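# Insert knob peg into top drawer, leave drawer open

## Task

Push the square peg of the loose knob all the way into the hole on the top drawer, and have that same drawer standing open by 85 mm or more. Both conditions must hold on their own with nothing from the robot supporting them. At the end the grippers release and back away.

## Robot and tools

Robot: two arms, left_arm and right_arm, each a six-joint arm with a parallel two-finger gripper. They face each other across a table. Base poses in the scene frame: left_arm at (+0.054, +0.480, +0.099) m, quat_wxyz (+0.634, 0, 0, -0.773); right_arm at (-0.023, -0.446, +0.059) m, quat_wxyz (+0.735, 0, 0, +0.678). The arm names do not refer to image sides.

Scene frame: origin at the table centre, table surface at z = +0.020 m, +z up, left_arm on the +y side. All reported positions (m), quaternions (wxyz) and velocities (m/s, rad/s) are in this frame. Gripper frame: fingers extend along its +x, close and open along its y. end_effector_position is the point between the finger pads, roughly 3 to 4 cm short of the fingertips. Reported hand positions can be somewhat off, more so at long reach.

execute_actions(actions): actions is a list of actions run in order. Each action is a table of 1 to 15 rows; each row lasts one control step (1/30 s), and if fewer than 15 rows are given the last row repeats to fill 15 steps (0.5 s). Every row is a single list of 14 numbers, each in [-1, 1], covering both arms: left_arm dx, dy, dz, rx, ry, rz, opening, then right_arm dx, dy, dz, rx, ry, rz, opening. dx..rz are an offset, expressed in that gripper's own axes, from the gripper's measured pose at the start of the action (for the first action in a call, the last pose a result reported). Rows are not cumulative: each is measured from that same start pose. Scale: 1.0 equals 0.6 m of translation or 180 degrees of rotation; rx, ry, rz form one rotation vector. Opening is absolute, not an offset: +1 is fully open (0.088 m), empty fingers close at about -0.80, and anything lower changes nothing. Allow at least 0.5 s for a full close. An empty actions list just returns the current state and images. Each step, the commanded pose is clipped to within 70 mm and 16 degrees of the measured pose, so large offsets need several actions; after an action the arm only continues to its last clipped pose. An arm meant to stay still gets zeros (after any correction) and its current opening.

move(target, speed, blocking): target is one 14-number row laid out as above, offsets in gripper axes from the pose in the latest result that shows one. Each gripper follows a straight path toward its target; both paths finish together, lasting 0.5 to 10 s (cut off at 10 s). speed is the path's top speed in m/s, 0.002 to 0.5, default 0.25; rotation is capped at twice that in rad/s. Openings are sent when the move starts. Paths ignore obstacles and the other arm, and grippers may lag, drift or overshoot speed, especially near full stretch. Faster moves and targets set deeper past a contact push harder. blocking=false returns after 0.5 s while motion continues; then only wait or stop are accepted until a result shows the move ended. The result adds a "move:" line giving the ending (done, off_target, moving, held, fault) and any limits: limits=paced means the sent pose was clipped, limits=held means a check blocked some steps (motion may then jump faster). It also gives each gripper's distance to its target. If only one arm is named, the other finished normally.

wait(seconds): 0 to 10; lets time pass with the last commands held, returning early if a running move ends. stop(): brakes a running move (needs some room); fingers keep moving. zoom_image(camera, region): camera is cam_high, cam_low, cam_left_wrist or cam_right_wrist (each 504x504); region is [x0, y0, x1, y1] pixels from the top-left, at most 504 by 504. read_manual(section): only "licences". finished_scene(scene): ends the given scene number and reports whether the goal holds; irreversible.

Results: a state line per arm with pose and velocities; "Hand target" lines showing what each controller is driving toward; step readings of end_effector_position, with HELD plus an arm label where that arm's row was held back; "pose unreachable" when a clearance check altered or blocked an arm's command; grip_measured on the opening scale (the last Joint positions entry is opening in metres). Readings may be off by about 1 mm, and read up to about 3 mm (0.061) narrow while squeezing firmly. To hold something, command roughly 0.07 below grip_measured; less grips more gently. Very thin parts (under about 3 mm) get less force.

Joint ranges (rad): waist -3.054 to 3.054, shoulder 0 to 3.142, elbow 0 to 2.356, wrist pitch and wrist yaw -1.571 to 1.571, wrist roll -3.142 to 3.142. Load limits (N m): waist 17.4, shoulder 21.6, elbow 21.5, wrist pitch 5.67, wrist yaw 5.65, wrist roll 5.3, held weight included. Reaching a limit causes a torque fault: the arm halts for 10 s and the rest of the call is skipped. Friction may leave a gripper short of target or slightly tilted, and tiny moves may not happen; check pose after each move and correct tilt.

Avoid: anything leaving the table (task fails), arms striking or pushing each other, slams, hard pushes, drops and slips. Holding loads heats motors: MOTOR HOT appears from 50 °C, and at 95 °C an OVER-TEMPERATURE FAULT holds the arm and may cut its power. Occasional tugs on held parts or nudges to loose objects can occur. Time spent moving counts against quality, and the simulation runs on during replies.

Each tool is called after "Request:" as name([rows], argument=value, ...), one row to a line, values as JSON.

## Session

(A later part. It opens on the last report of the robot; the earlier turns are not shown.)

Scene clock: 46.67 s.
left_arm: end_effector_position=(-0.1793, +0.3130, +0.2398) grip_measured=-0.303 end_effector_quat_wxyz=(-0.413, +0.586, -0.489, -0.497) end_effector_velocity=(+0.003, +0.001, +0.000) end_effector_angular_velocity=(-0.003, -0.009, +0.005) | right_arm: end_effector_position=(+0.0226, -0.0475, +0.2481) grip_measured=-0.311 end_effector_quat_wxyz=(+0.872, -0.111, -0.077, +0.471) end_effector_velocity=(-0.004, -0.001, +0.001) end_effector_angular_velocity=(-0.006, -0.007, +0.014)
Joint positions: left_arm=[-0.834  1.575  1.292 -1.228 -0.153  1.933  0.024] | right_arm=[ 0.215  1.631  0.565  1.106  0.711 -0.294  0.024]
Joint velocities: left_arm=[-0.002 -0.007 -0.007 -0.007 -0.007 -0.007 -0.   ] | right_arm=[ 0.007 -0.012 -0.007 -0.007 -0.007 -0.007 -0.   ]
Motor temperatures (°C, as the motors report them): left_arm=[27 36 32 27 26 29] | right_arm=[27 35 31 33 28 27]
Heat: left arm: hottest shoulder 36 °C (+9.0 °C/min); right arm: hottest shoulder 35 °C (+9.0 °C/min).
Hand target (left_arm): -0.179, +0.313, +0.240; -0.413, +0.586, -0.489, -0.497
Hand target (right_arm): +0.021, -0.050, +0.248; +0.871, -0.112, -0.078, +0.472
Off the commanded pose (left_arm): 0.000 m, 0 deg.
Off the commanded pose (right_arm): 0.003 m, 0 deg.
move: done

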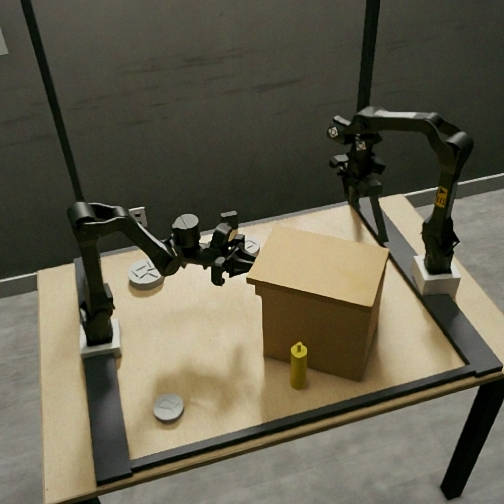

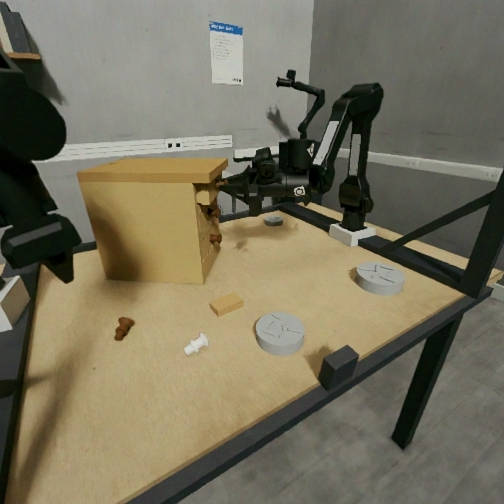

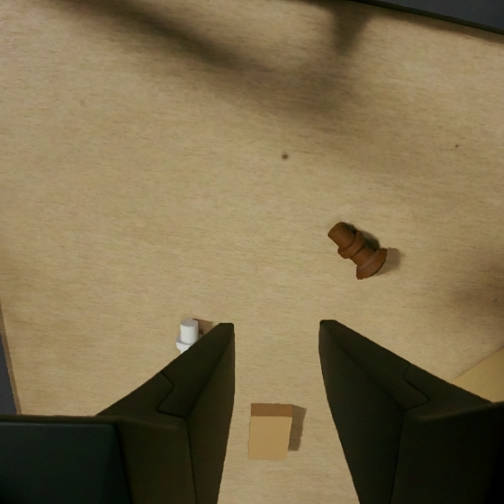

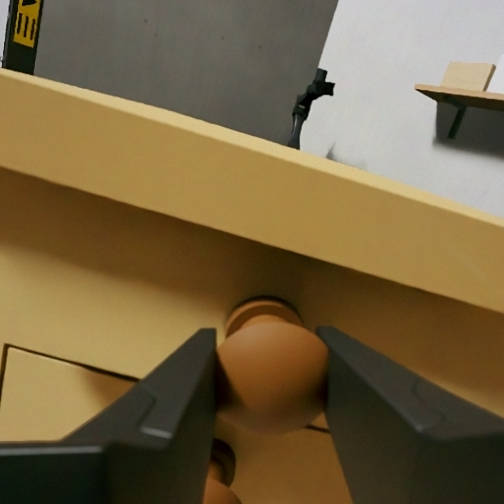

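Request:
move(target=[0,0,0,0,0,0,-0.3, -0.135,0.003,0,0,0,0,-0.41], speed=0.04)

Request:
move(target=[0,0,0,0,0,0,-0.3, 0,0,0,0,0,0,0.3])

Request:
move(target=[0,0,0,0,0,0,-0.3, -0.12,0,0,0,0,0,0.3], speed=0.12)

Request:
zoom_image(camera="cam_low", region=[195, 165, 275, 245])

Scene clock: 49.30 s.
left_arm: end_effector_position=(-0.1793, +0.3130, +0.2398) grip_measured=-0.303 end_effector_quat_wxyz=(-0.413, +0.586, -0.489, -0.497) end_effector_velocity=(+0.005, -0.002, -0.002) end_effector_angular_velocity=(-0.010, -0.025, +0.011) | right_arm: end_effector_position=(-0.0230, -0.1117, +0.2451) grip_measured=-0.311 end_effector_quat_wxyz=(+0.873, -0.110, -0.076, +0.470) end_effector_velocity=(-0.003, -0.001, -0.004) end_effector_angular_velocity=(-0.024, -0.015, +0.014)
Joint positions: left_arm=[-0.834  1.575  1.292 -1.228 -0.153  1.933  0.024] | right_arm=[ 0.458  1.447  0.368  1.128  0.956 -0.306  0.024]
Joint velocities: left_arm=[ 0.002  0.002 -0.007 -0.007 -0.022 -0.007 -0.   ] | right_arm=[ 0.007 -0.007 -0.007 -0.022 -0.007 -0.007 -0.   ]
Motor temperatures (°C, as the motors report them): left_arm=[27 36 32 27 26 29] | right_arm=[27 35 31 33 28 27]
Heat: left arm: hottest shoulder 36 °C (+8.5 °C/min); right arm: hottest shoulder 35 °C (+8.5 °C/min).
Hand target (left_arm): -0.179, +0.313, +0.240; -0.413, +0.586, -0.489, -0.497
Hand target (right_arm): -0.024, -0.114, +0.245; +0.872, -0.111, -0.077, +0.471
Off the commanded pose (left_arm): 0.000 m, 0 deg.
Off the commanded pose (right_arm): 0.003 m, 0 deg.
move: done

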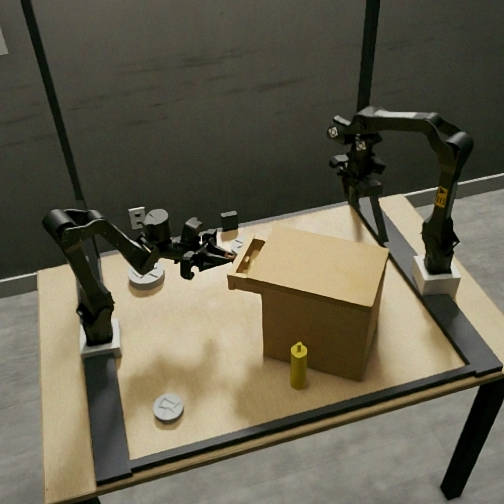

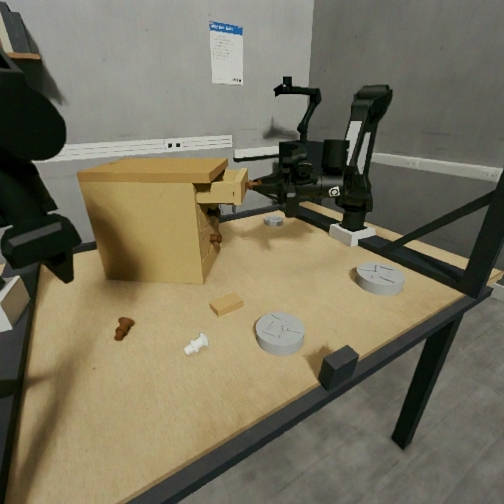

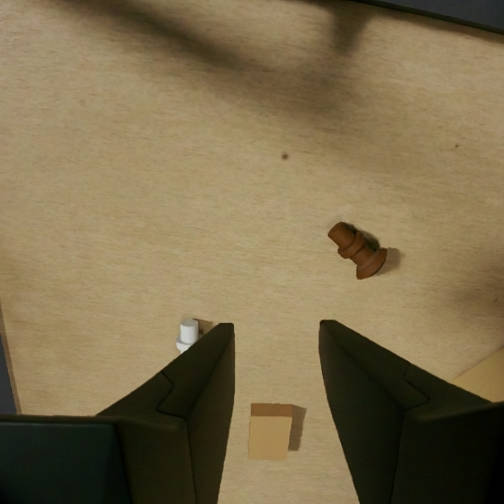

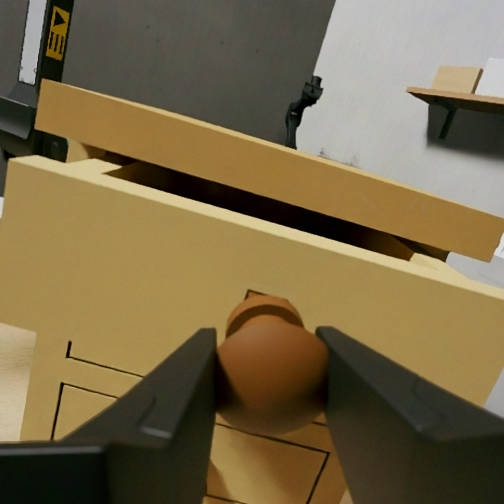

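Scene clock: 50.07 s.
left_arm: end_effector_position=(-0.1793, +0.3130, +0.2398) grip_measured=-0.303 end_effector_quat_wxyz=(-0.413, +0.586, -0.489, -0.497) end_effector_velocity=(+0.003, +0.001, -0.001) end_effector_angular_velocity=(+0.000, -0.015, -0.009) | right_arm: end_effector_position=(-0.0228, -0.1118, +0.2451) grip_measured=+0.296 end_effector_quat_wxyz=(+0.873, -0.110, -0.075, +0.469) end_effector_velocity=(+0.000, +0.000, -0.003) end_effector_angular_velocity=(-0.032, -0.027, +0.004)
Joint positions: left_arm=[-0.834  1.575  1.292 -1.228 -0.153  1.933  0.024] | right_arm=[ 0.458  1.447  0.368  1.128  0.957 -0.306  0.053]
Joint velocities: left_arm=[-0.002 -0.002 -0.007 -0.007 -0.007  0.007 -0.   ] | right_arm=[-0.002 -0.002 -0.002 -0.022 -0.007 -0.022  0.001]
Motor temperatures (°C, as the motors report them): left_arm=[27 36 32 27 26 29] | right_arm=[27 35 31 33 28 27]
Heat: left arm: hottest shoulder 36 °C (+8.4 °C/min); right arm: hottest shoulder 35 °C (+8.4 °C/min).
Hand target (left_arm): -0.179, +0.313, +0.240; -0.413, +0.586, -0.489, -0.497
Hand target (right_arm): -0.023, -0.112, +0.245; +0.873, -0.110, -0.076, +0.470
Off the commanded pose (left_arm): 0.000 m, 0 deg.
Off the commanded pose (right_arm): 0.000 m, 0 deg.
move: done

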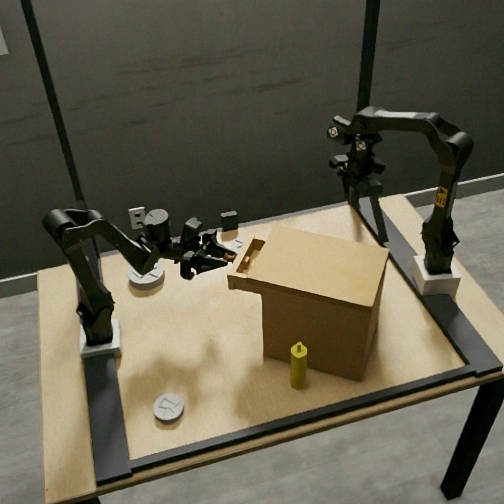

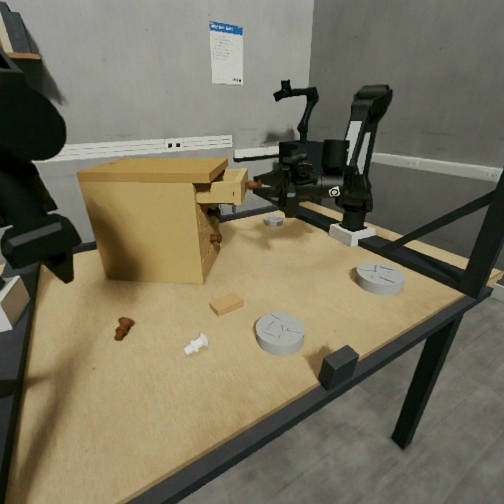

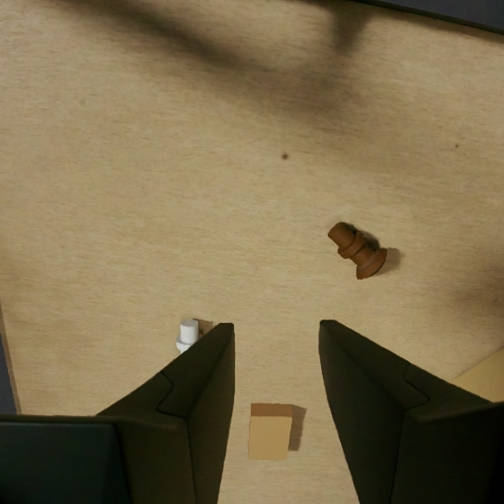

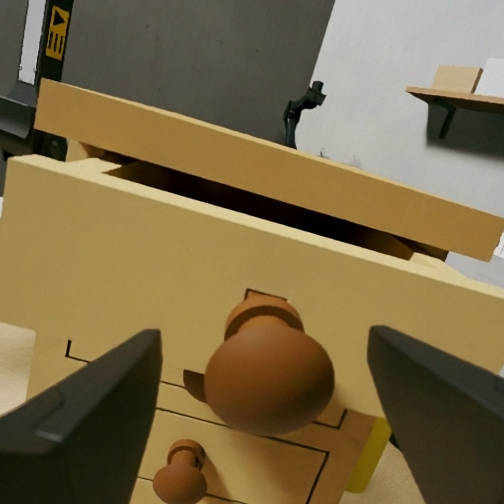

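Scene clock: 51.23 s.
left_arm: end_effector_position=(-0.1793, +0.3130, +0.2398) grip_measured=-0.303 end_effector_quat_wxyz=(-0.413, +0.586, -0.489, -0.497) end_effector_velocity=(+0.001, +0.003, -0.000) end_effector_angular_velocity=(+0.010, -0.001, +0.004) | right_arm: end_effector_position=(-0.0632, -0.1697, +0.2430) grip_measured=+0.298 end_effector_quat_wxyz=(+0.873, -0.109, -0.075, +0.470) end_effector_velocity=(-0.001, -0.002, -0.001) end_effector_angular_velocity=(-0.003, -0.004, +0.005)
Joint positions: left_arm=[-0.834  1.575  1.292 -1.228 -0.153  1.933  0.024] | right_arm=[ 0.766  1.328  0.256  1.163  1.264 -0.351  0.054]
Joint velocities: left_arm=[-0.002 -0.002 -0.002 -0.007  0.007 -0.007 -0.   ] | right_arm=[ 0.012 -0.002 -0.007  0.007  0.007 -0.007  0.   ]
Motor temperatures (°C, as the motors report them): left_arm=[27 36 32 27 26 29] | right_arm=[27 35 31 33 28 27]
Heat: left arm: hottest shoulder 36 °C (+8.2 °C/min); right arm: hottest shoulder 35 °C (+8.2 °C/min).
Hand target (left_arm): -0.179, +0.313, +0.240; -0.413, +0.586, -0.489, -0.497
Hand target (right_arm): -0.063, -0.172, +0.243; +0.873, -0.110, -0.075, +0.469
Off the commanded pose (left_arm): 0.000 m, 0 deg.
Off the commanded pose (right_arm): 0.003 m, 0 deg.
move: done

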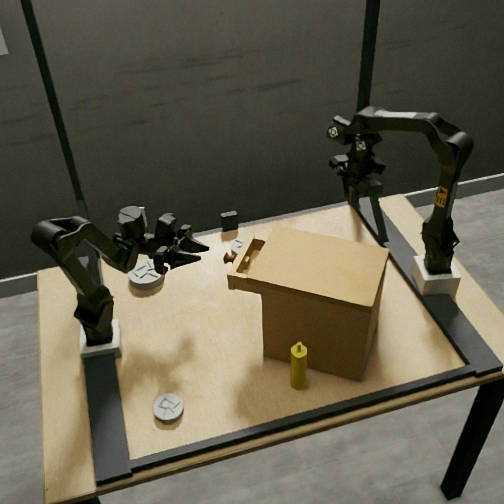

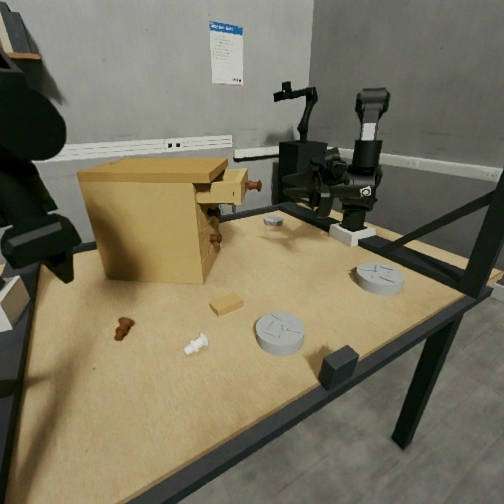

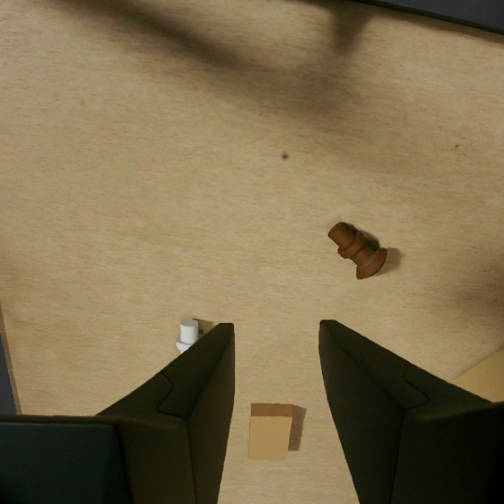

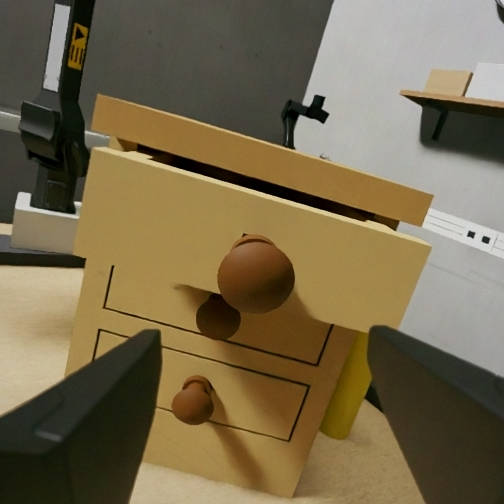

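Region (195, 165, 275, 245) of cam_low's 504x504 image, scaled by 6.300, with more detail than that image has.

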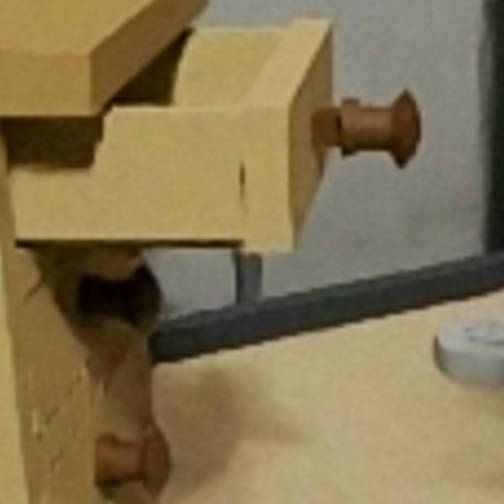

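Request:
move(target=[0,0,0,0,0,0,-0.3, 0.122,0.001,0.001,0,0,0,0.3], speed=0.1)

Scene clock: 52.77 s.
left_arm: end_effector_position=(-0.1793, +0.3130, +0.2398) grip_measured=-0.303 end_effector_quat_wxyz=(-0.413, +0.586, -0.489, -0.497) end_effector_velocity=(+0.003, -0.000, +0.000) end_effector_angular_velocity=(-0.003, -0.009, +0.010) | right_arm: end_effector_position=(-0.0233, -0.1109, +0.2448) grip_measured=+0.298 end_effector_quat_wxyz=(+0.873, -0.111, -0.076, +0.470) end_effector_velocity=(+0.003, +0.002, -0.002) end_effector_angular_velocity=(-0.015, -0.011, -0.005)
Joint positions: left_arm=[-0.834  1.575  1.292 -1.228 -0.153  1.933  0.024] | right_arm=[ 0.458  1.45   0.372  1.125  0.957 -0.307  0.054]
Joint velocities: left_arm=[ 0.002 -0.002 -0.002 -0.007 -0.007 -0.007 -0.   ] | right_arm=[-0.012  0.007  0.002 -0.007 -0.007 -0.007 -0.   ]
Motor temperatures (°C, as the motors report them): left_arm=[27 36 32 27 26 29] | right_arm=[27 35 31 33 28 27]
Heat: left arm: hottest shoulder 36 °C (+8.0 °C/min); right arm: hottest shoulder 35 °C (+8.0 °C/min).
Hand target (left_arm): -0.179, +0.313, +0.240; -0.413, +0.586, -0.489, -0.497
Hand target (right_arm): -0.023, -0.108, +0.246; +0.873, -0.109, -0.075, +0.470
Off the commanded pose (left_arm): 0.000 m, 0 deg.
Off the commanded pose (right_arm): 0.003 m, 0 deg.
move: done

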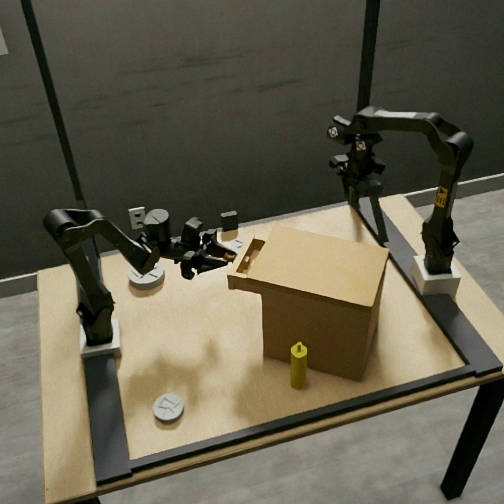

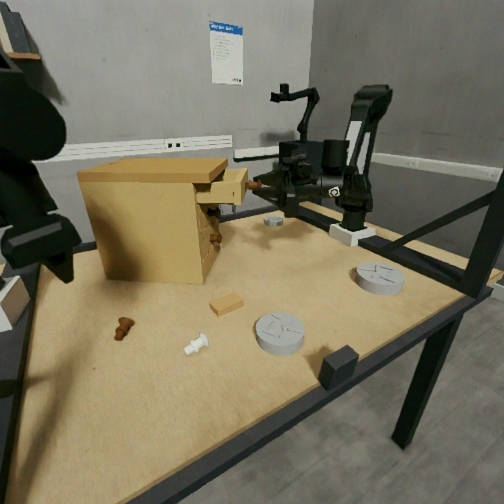

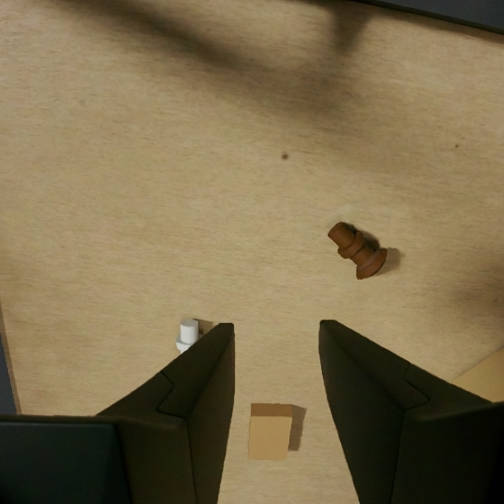

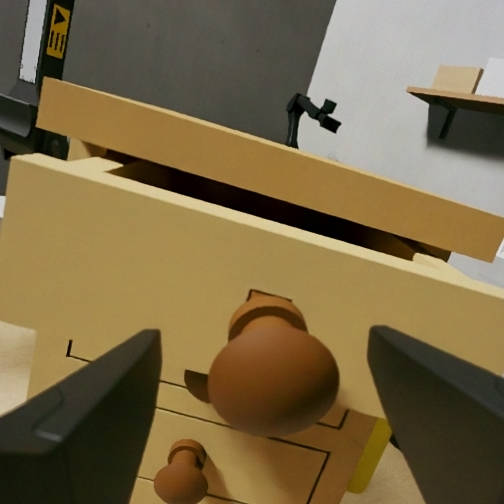

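Request:
move(target=[0,0,0,0,0,0,-0.3, 0,0,0,0,0,0,-0.41])

Request:
move(target=[0,0,0,0,0,0,-0.3, 0.193,-0.003,0.002,0,0,0,-0.41], speed=0.04)

Scene clock: 53.60 s.
left_arm: end_effector_position=(-0.1793, +0.3130, +0.2398) grip_measured=-0.303 end_effector_quat_wxyz=(-0.413, +0.586, -0.489, -0.497) end_effector_velocity=(-0.001, +0.000, +0.000) end_effector_angular_velocity=(-0.010, +0.001, -0.014) | right_arm: end_effector_position=(-0.0232, -0.1107, +0.2449) grip_measured=-0.319 end_effector_quat_wxyz=(+0.873, -0.111, -0.076, +0.470) end_effector_velocity=(-0.001, -0.000, -0.004) end_effector_angular_velocity=(-0.020, -0.013, +0.010)
Joint positions: left_arm=[-0.834  1.575  1.292 -1.228 -0.153  1.933  0.024] | right_arm=[ 0.458  1.451  0.373  1.125  0.956 -0.307  0.023]
Joint velocities: left_arm=[-0.007 -0.002 -0.002  0.007 -0.007  0.007 -0.   ] | right_arm=[ 0.002  0.002 -0.007 -0.007 -0.007 -0.007  0.   ]
Motor temperatures (°C, as the motors report them): left_arm=[27 36 32 27 26 29] | right_arm=[27 35 31 33 28 27]
Heat: left arm: hottest shoulder 36 °C (+7.8 °C/min); right arm: hottest shoulder 35 °C (+7.8 °C/min).
Hand target (left_arm): -0.179, +0.313, +0.240; -0.413, +0.586, -0.489, -0.497
Hand target (right_arm): -0.023, -0.111, +0.245; +0.873, -0.111, -0.076, +0.469
Off the commanded pose (left_arm): 0.000 m, 0 deg.
Off the commanded pose (right_arm): 0.000 m, 0 deg.
move: done

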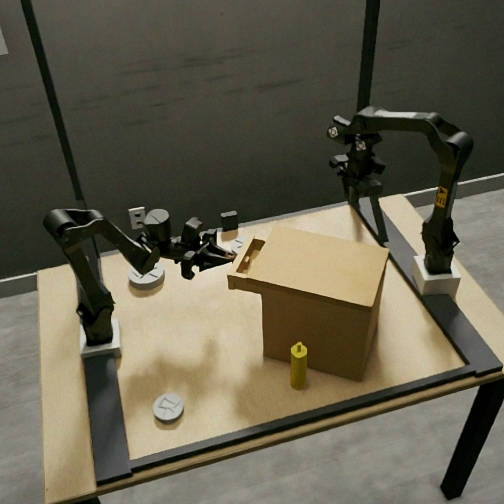

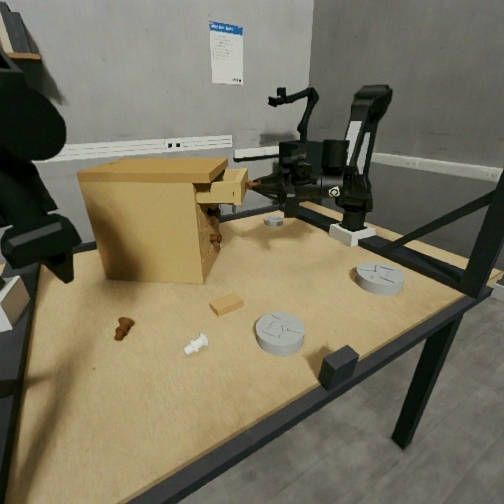

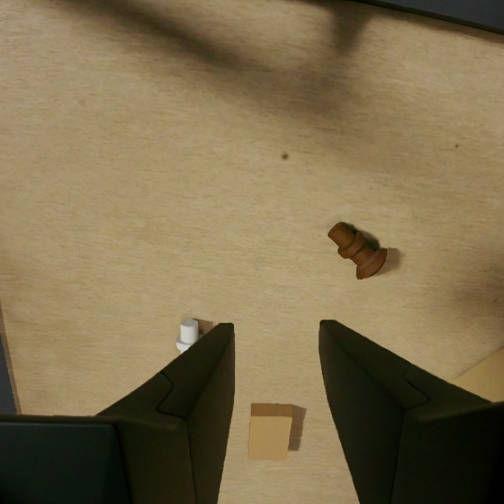

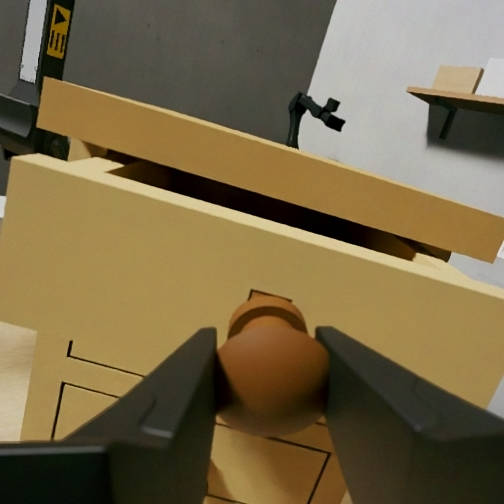

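Scene clock: 56.73 s.
left_arm: end_effector_position=(-0.1793, +0.3130, +0.2398) grip_measured=-0.303 end_effector_quat_wxyz=(-0.413, +0.586, -0.489, -0.497) end_effector_velocity=(+0.002, +0.001, +0.000) end_effector_angular_velocity=(-0.003, -0.009, +0.005) | right_arm: end_effector_position=(+0.0346, -0.0234, +0.2496) grip_measured=-0.319 end_effector_quat_wxyz=(+0.871, -0.113, -0.077, +0.472) end_effector_velocity=(-0.002, +0.001, -0.003) end_effector_angular_velocity=(-0.008, +0.004, +0.020)
Joint positions: left_arm=[-0.834  1.575  1.292 -1.228 -0.153  1.933  0.024] | right_arm=[ 0.162  1.701  0.656  1.079  0.655 -0.295  0.023]
Joint velocities: left_arm=[-0.002 -0.002 -0.002 -0.007 -0.007 -0.007 -0.   ] | right_arm=[-0.002  0.002 -0.002 -0.007 -0.022  0.007 -0.   ]
Motor temperatures (°C, as the motors report them): left_arm=[27 36 32 27 26 29] | right_arm=[27 34 31 33 28 27]
Heat: left arm: hottest shoulder 36 °C (+7.4 °C/min); right arm: hottest shoulder 34 °C (+6.3 °C/min).
Hand target (left_arm): -0.179, +0.313, +0.240; -0.413, +0.586, -0.489, -0.497
Hand target (right_arm): +0.042, -0.016, +0.250; +0.872, -0.112, -0.076, +0.470
Off the commanded pose (left_arm): 0.000 m, 0 deg.
Off the commanded pose (right_arm): 0.011 m, 0 deg.
move: off_target (right_arm)

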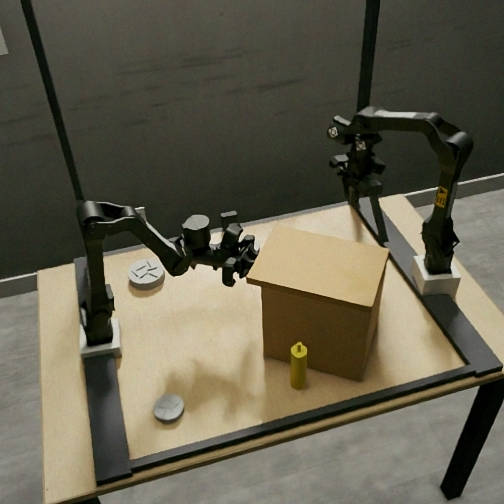

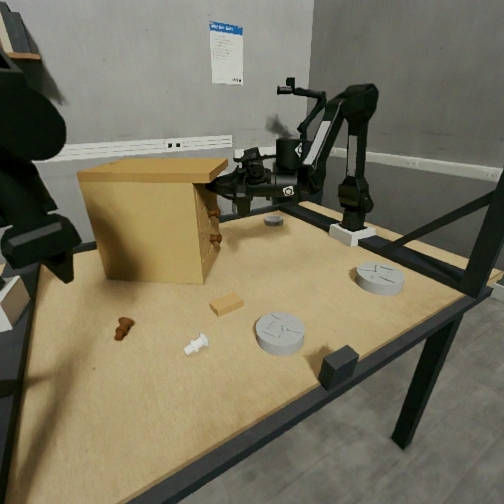

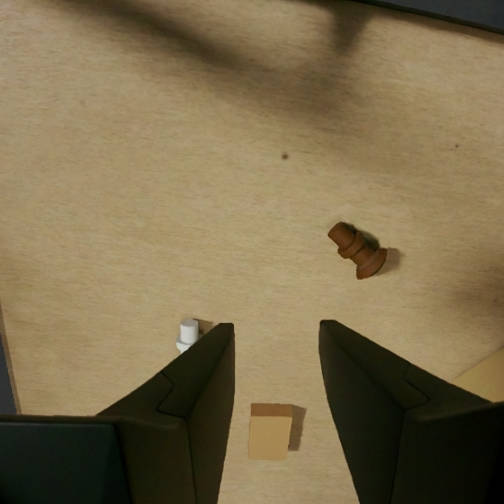

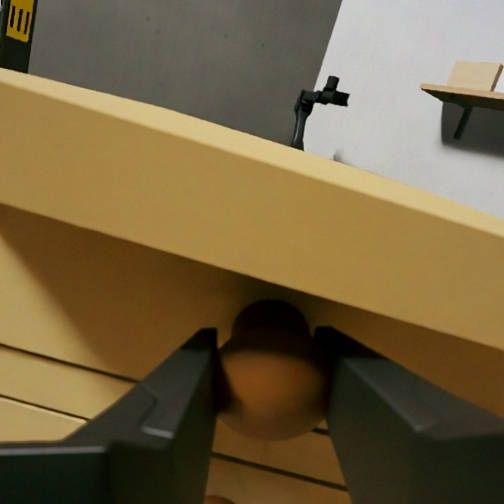

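Request:
move(target=[0,0,0,0,0,0,-0.3, 0.025,-0.002,0,0,0,0,-0.41], speed=0.03)

Request:
move(target=[0,0,0,0,0,0,-0.3, -0.155,0.001,0,0,0,0,-0.41], speed=0.035)

Request:
zoom_image(camera="cam_low", region=[195, 165, 275, 245])

Scene clock: 57.63 s.
left_arm: end_effector_position=(-0.1793, +0.3130, +0.2398) grip_measured=-0.303 end_effector_quat_wxyz=(-0.413, +0.586, -0.489, -0.497) end_effector_velocity=(+0.006, +0.003, -0.001) end_effector_angular_velocity=(+0.007, -0.026, +0.005) | right_arm: end_effector_position=(+0.0341, -0.0216, +0.2492) grip_measured=-0.319 end_effector_quat_wxyz=(+0.869, -0.114, -0.077, +0.476) end_effector_velocity=(+0.002, -0.001, -0.004) end_effector_angular_velocity=(-0.034, -0.020, -0.010)
Joint positions: left_arm=[-0.834  1.575  1.292 -1.228 -0.153  1.933  0.024] | right_arm=[ 0.16   1.705  0.661  1.077  0.645 -0.295  0.023]
Joint velocities: left_arm=[-0.002 -0.002 -0.007 -0.022 -0.007 -0.007 -0.   ] | right_arm=[-0.002 -0.002 -0.002 -0.022  0.007 -0.022  0.   ]
Motor temperatures (°C, as the motors report them): left_arm=[27 36 32 27 26 29] | right_arm=[27 34 31 33 28 27]
Heat: left arm: hottest shoulder 36 °C (+7.3 °C/min); right arm: hottest shoulder 34 °C (+6.2 °C/min).
Hand target (left_arm): -0.179, +0.313, +0.240; -0.413, +0.586, -0.489, -0.497
Hand target (right_arm): +0.044, -0.012, +0.250; +0.871, -0.113, -0.077, +0.472
Off the commanded pose (left_arm): 0.000 m, 0 deg.
Off the commanded pose (right_arm): 0.014 m, 0 deg.
move: off_target (right_arm)

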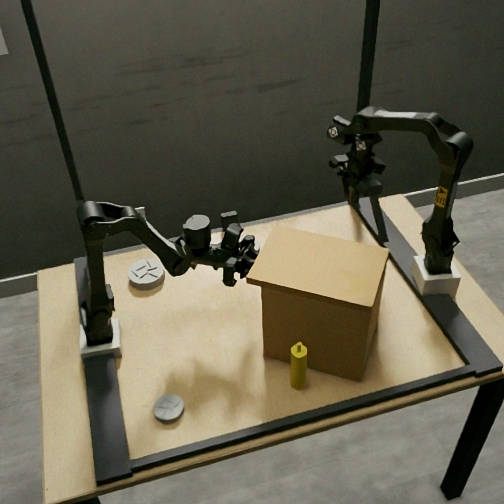

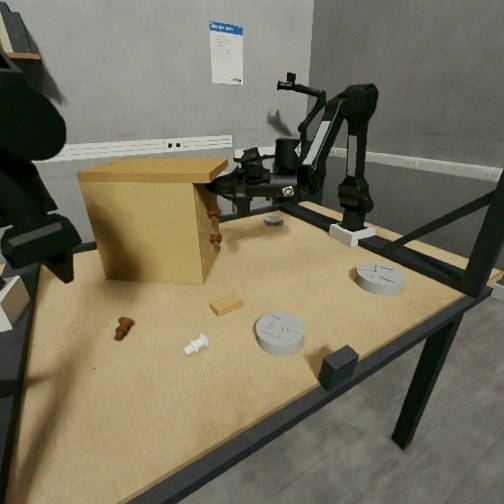

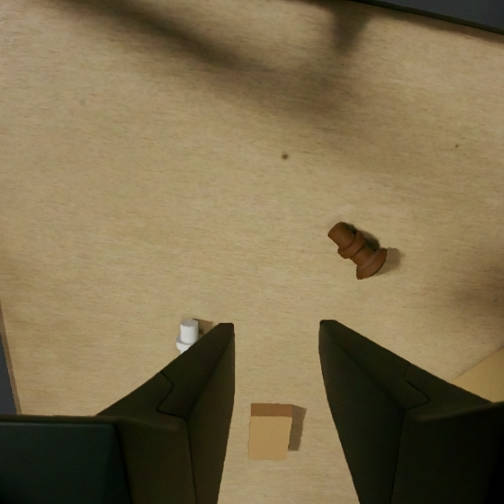

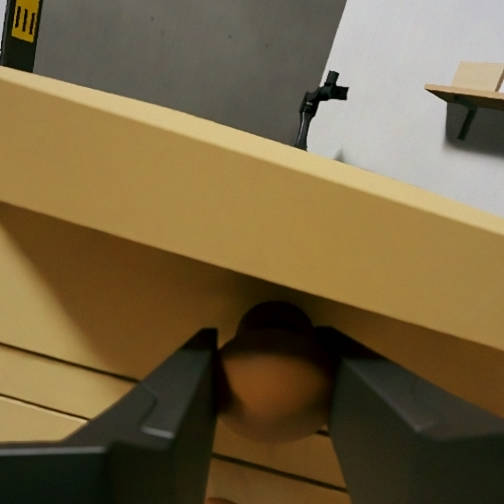

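Scene clock: 60.67 s.
left_arm: end_effector_position=(-0.1793, +0.3130, +0.2398) grip_measured=-0.303 end_effector_quat_wxyz=(-0.413, +0.586, -0.489, -0.497) end_effector_velocity=(+0.003, +0.001, -0.001) end_effector_angular_velocity=(-0.000, -0.013, +0.005) | right_arm: end_effector_position=(-0.0158, -0.0966, +0.2460) grip_measured=-0.319 end_effector_quat_wxyz=(+0.869, -0.113, -0.076, +0.475) end_effector_velocity=(-0.001, -0.002, -0.001) end_effector_angular_velocity=(-0.011, -0.008, -0.000)
Joint positions: left_arm=[-0.834  1.575  1.292 -1.228 -0.153  1.933  0.024] | right_arm=[ 0.402  1.48   0.41   1.109  0.888 -0.302  0.023]
Joint velocities: left_arm=[-0.002 -0.002 -0.007 -0.007 -0.007 -0.007 -0.   ] | right_arm=[ 0.007 -0.007 -0.007 -0.007  0.007 -0.007 -0.   ]
Motor temperatures (°C, as the motors report them): left_arm=[27 36 32 27 26 29] | right_arm=[27 34 31 34 28 27]
Heat: left arm: hottest shoulder 36 °C (+7.0 °C/min); right arm: hottest shoulder 34 °C (+6.0 °C/min).
Hand target (left_arm): -0.179, +0.313, +0.240; -0.413, +0.586, -0.489, -0.497
Hand target (right_arm): -0.017, -0.099, +0.246; +0.869, -0.114, -0.077, +0.475
Off the commanded pose (left_arm): 0.000 m, 0 deg.
Off the commanded pose (right_arm): 0.003 m, 0 deg.
move: done

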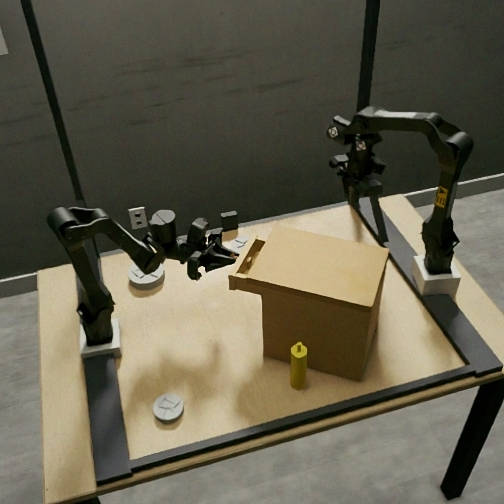

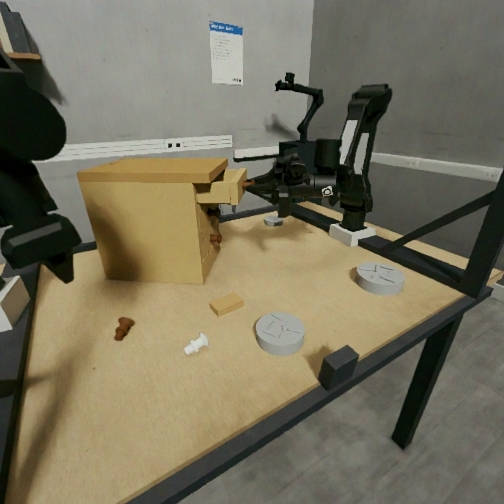

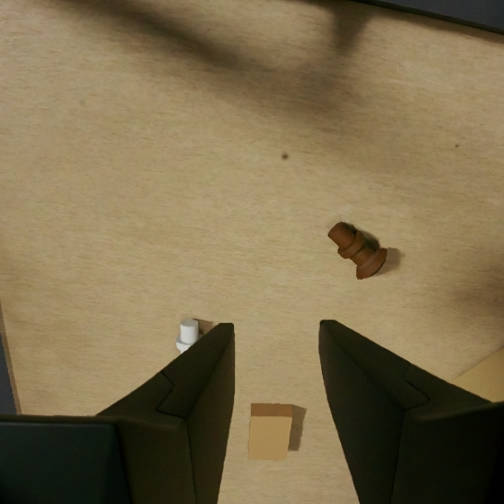

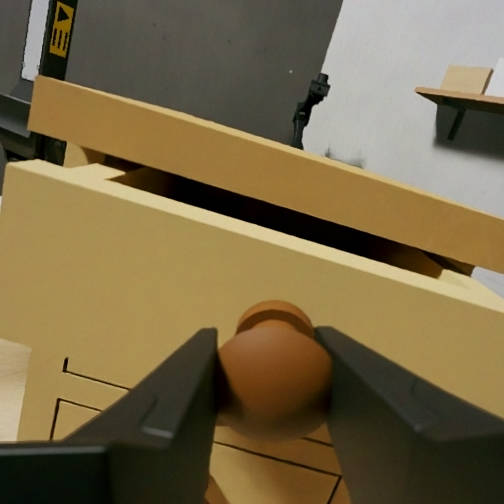

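Region (195, 165, 275, 245) of cam_low's 504x504 image, scaled by 6.300, with more detail than that image has.

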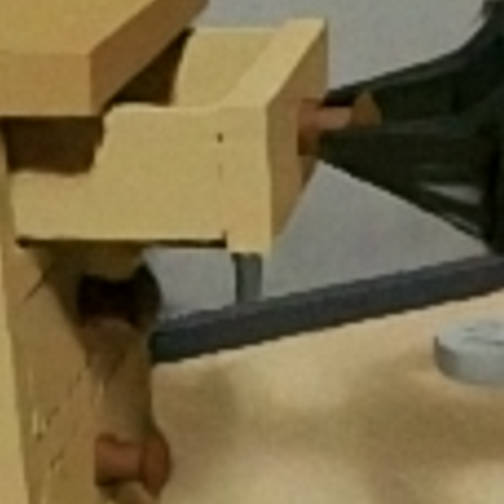

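Request:
move(target=[0,0,0,0,0,0,-0.3, -0.009,-0.002,0,0,0,0,-0.41], speed=0.015)

Request:
move(target=[0,0,0,0,0,0,-0.3, 0,0,0,0,0,0,0.3])

Request:
move(target=[0,0,0,0,0,0,-0.3, -0.14,0,0,0,0,0,0.3], speed=0.12)

Request:
zoom_image(camera="cam_low", region=[195, 165, 275, 245])

Scene clock: 61.60 s.
left_arm: end_effector_position=(-0.1793, +0.3130, +0.2398) grip_measured=-0.303 end_effector_quat_wxyz=(-0.413, +0.586, -0.489, -0.497) end_effector_velocity=(+0.002, +0.001, +0.000) end_effector_angular_velocity=(-0.002, -0.011, -0.009) | right_arm: end_effector_position=(-0.0173, -0.0993, +0.2461) grip_measured=-0.319 end_effector_quat_wxyz=(+0.869, -0.113, -0.076, +0.475) end_effector_velocity=(-0.001, -0.002, +0.000) end_effector_angular_velocity=(-0.014, -0.020, +0.009)
Joint positions: left_arm=[-0.834  1.575  1.292 -1.228 -0.153  1.933  0.024] | right_arm=[ 0.411  1.472  0.403  1.109  0.898 -0.303  0.023]
Joint velocities: left_arm=[-0.002 -0.002 -0.002 -0.007 -0.007  0.007 -0.   ] | right_arm=[ 0.002 -0.012 -0.007 -0.007 -0.007 -0.022 -0.   ]
Motor temperatures (°C, as the motors report them): left_arm=[27 36 32 27 26 29] | right_arm=[27 34 31 34 28 27]
Heat: left arm: hottest shoulder 36 °C (+7.0 °C/min); right arm: hottest shoulder 34 °C (+6.0 °C/min).
Hand target (left_arm): -0.179, +0.313, +0.240; -0.413, +0.586, -0.489, -0.497
Hand target (right_arm): -0.018, -0.102, +0.246; +0.869, -0.113, -0.076, +0.475
Off the commanded pose (left_arm): 0.000 m, 0 deg.
Off the commanded pose (right_arm): 0.003 m, 0 deg.
move: done

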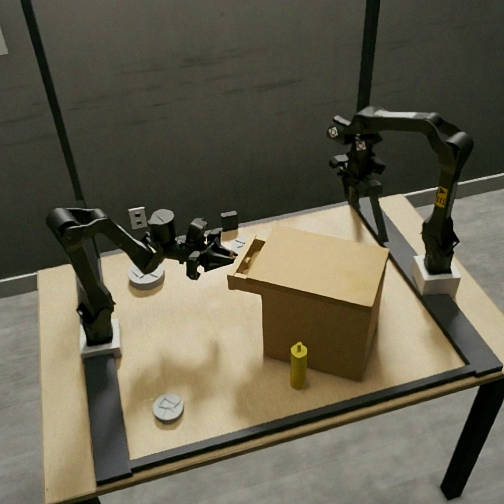

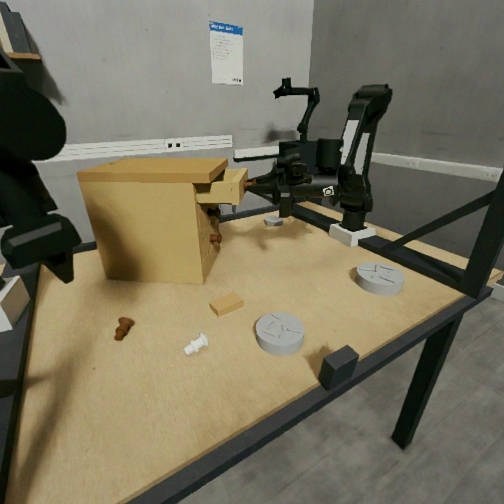

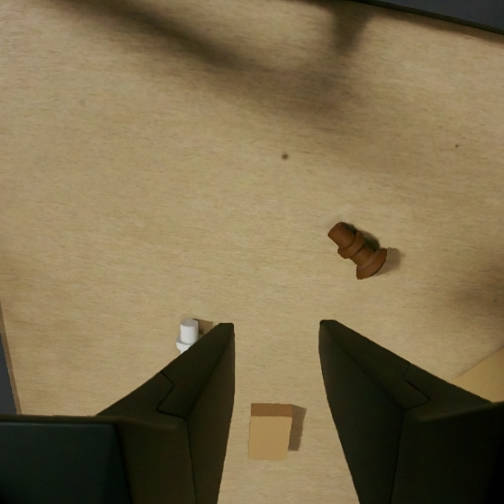

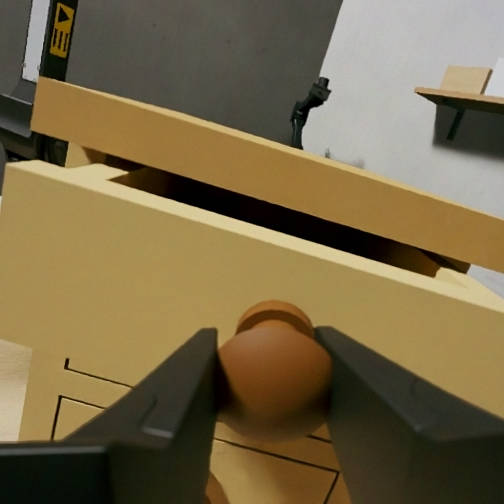

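Scene clock: 62.37 s.
left_arm: end_effector_position=(-0.1793, +0.3130, +0.2398) grip_measured=-0.303 end_effector_quat_wxyz=(-0.413, +0.586, -0.489, -0.497) end_effector_velocity=(-0.000, +0.002, -0.000) end_effector_angular_velocity=(+0.010, -0.001, +0.004) | right_arm: end_effector_position=(-0.0173, -0.0994, +0.2462) grip_measured=+0.296 end_effector_quat_wxyz=(+0.870, -0.113, -0.076, +0.475) end_effector_velocity=(+0.002, -0.000, -0.001) end_effector_angular_velocity=(-0.019, -0.021, -0.001)
Joint positions: left_arm=[-0.834  1.575  1.292 -1.228 -0.153  1.933  0.024] | right_arm=[ 0.411  1.471  0.403  1.109  0.898 -0.303  0.053]
Joint velocities: left_arm=[-0.002  0.002  0.002 -0.007  0.007 -0.007  0.   ] | right_arm=[-0.007 -0.002 -0.002 -0.007 -0.007 -0.022  0.001]
Motor temperatures (°C, as the motors report them): left_arm=[27 36 32 27 26 29] | right_arm=[27 34 31 34 28 27]
Heat: left arm: hottest shoulder 36 °C (+7.1 °C/min); right arm: hottest shoulder 34 °C (+5.1 °C/min).
Hand target (left_arm): -0.179, +0.313, +0.240; -0.413, +0.586, -0.489, -0.497
Hand target (right_arm): -0.017, -0.099, +0.246; +0.869, -0.113, -0.076, +0.475
Off the commanded pose (left_arm): 0.000 m, 0 deg.
Off the commanded pose (right_arm): 0.000 m, 0 deg.
move: done

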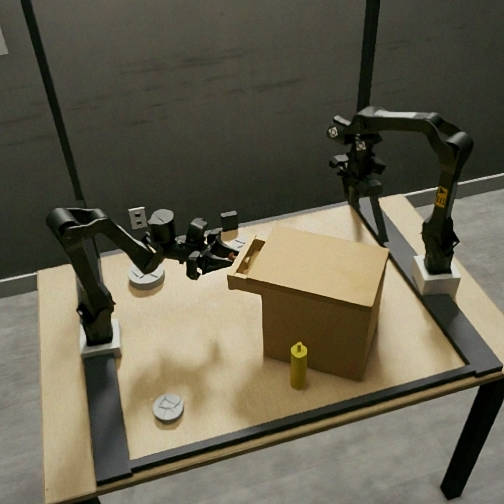

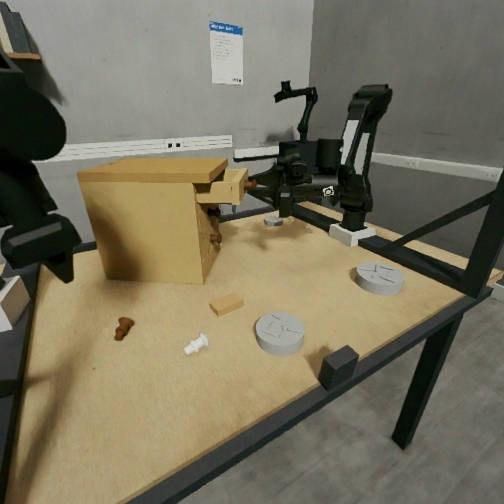

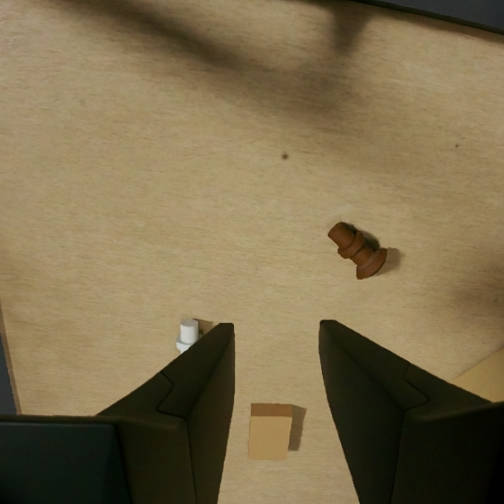

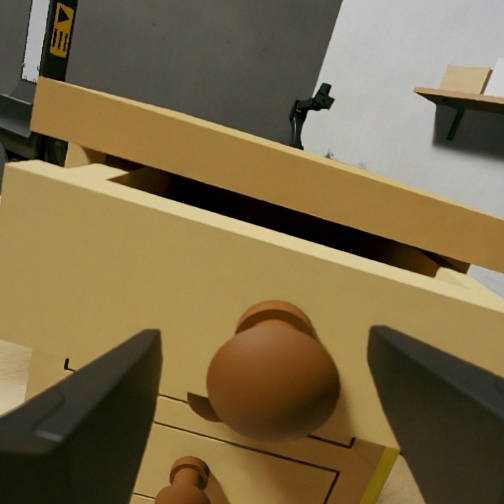

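Scene clock: 63.63 s.
left_arm: end_effector_position=(-0.1793, +0.3130, +0.2398) grip_measured=-0.303 end_effector_quat_wxyz=(-0.413, +0.586, -0.489, -0.497) end_effector_velocity=(-0.001, -0.001, +0.000) end_effector_angular_velocity=(-0.010, +0.004, +0.005) | right_arm: end_effector_position=(-0.0635, -0.1677, +0.2440) grip_measured=+0.298 end_effector_quat_wxyz=(+0.869, -0.112, -0.075, +0.475) end_effector_velocity=(-0.002, -0.002, +0.002) end_effector_angular_velocity=(+0.005, +0.002, +0.005)
Joint positions: left_arm=[-0.834  1.575  1.292 -1.228 -0.153  1.933  0.024] | right_arm=[ 0.758  1.311  0.262  1.123  1.244 -0.339  0.054]
Joint velocities: left_arm=[-0.002 -0.002 -0.002  0.007 -0.007 -0.007 -0.   ] | right_arm=[ 0.012 -0.007 -0.002  0.007  0.007 -0.007 -0.   ]
Motor temperatures (°C, as the motors report them): left_arm=[27 36 32 27 26 29] | right_arm=[27 34 31 34 28 27]
Heat: left arm: hottest shoulder 36 °C (+7.0 °C/min); right arm: hottest shoulder 34 °C (+5.0 °C/min).
Hand target (left_arm): -0.179, +0.313, +0.240; -0.413, +0.586, -0.489, -0.497
Hand target (right_arm): -0.063, -0.170, +0.244; +0.869, -0.113, -0.076, +0.475
Off the commanded pose (left_arm): 0.000 m, 0 deg.
Off the commanded pose (right_arm): 0.003 m, 0 deg.
move: done

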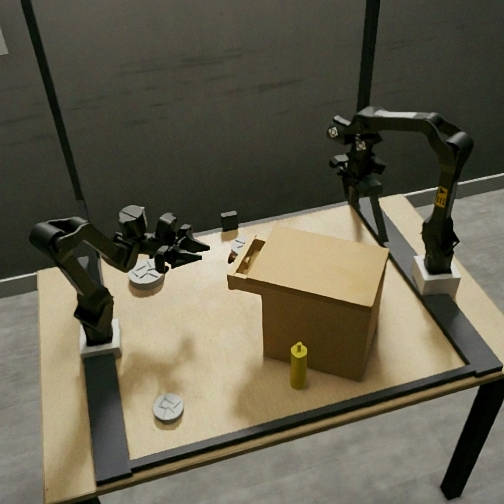

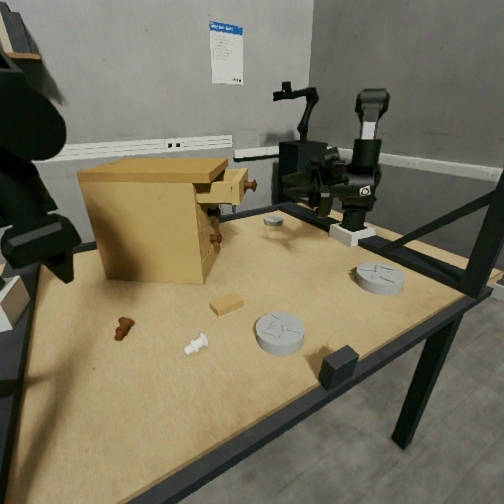

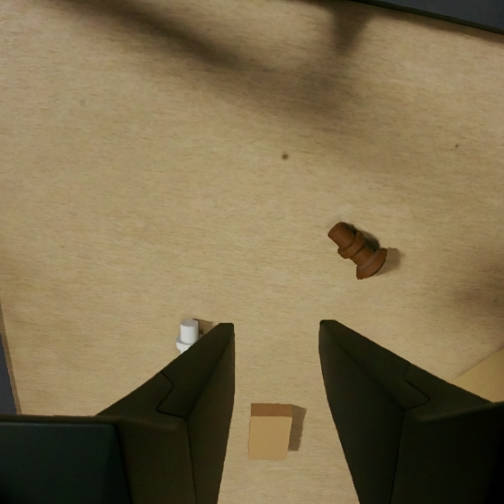

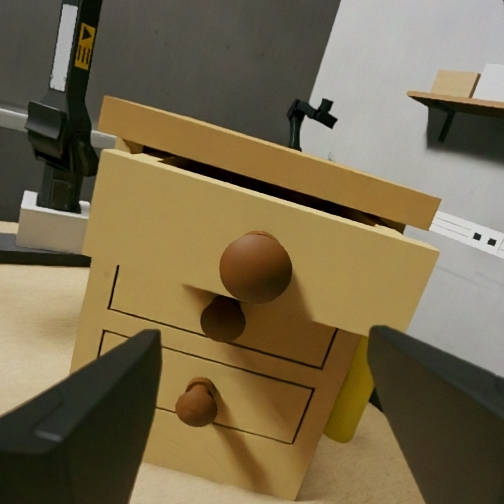

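Region (195, 165, 275, 245) of cam_low's 504x504 image, scaled by 6.300, with more detail than that image has.

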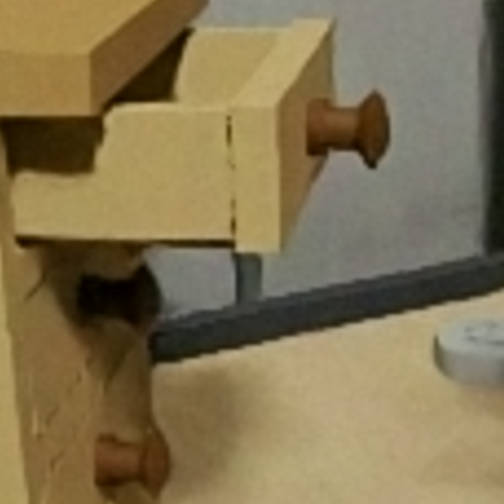

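Request:
finished_scene(scene=1)

The scene is finished: the task was done.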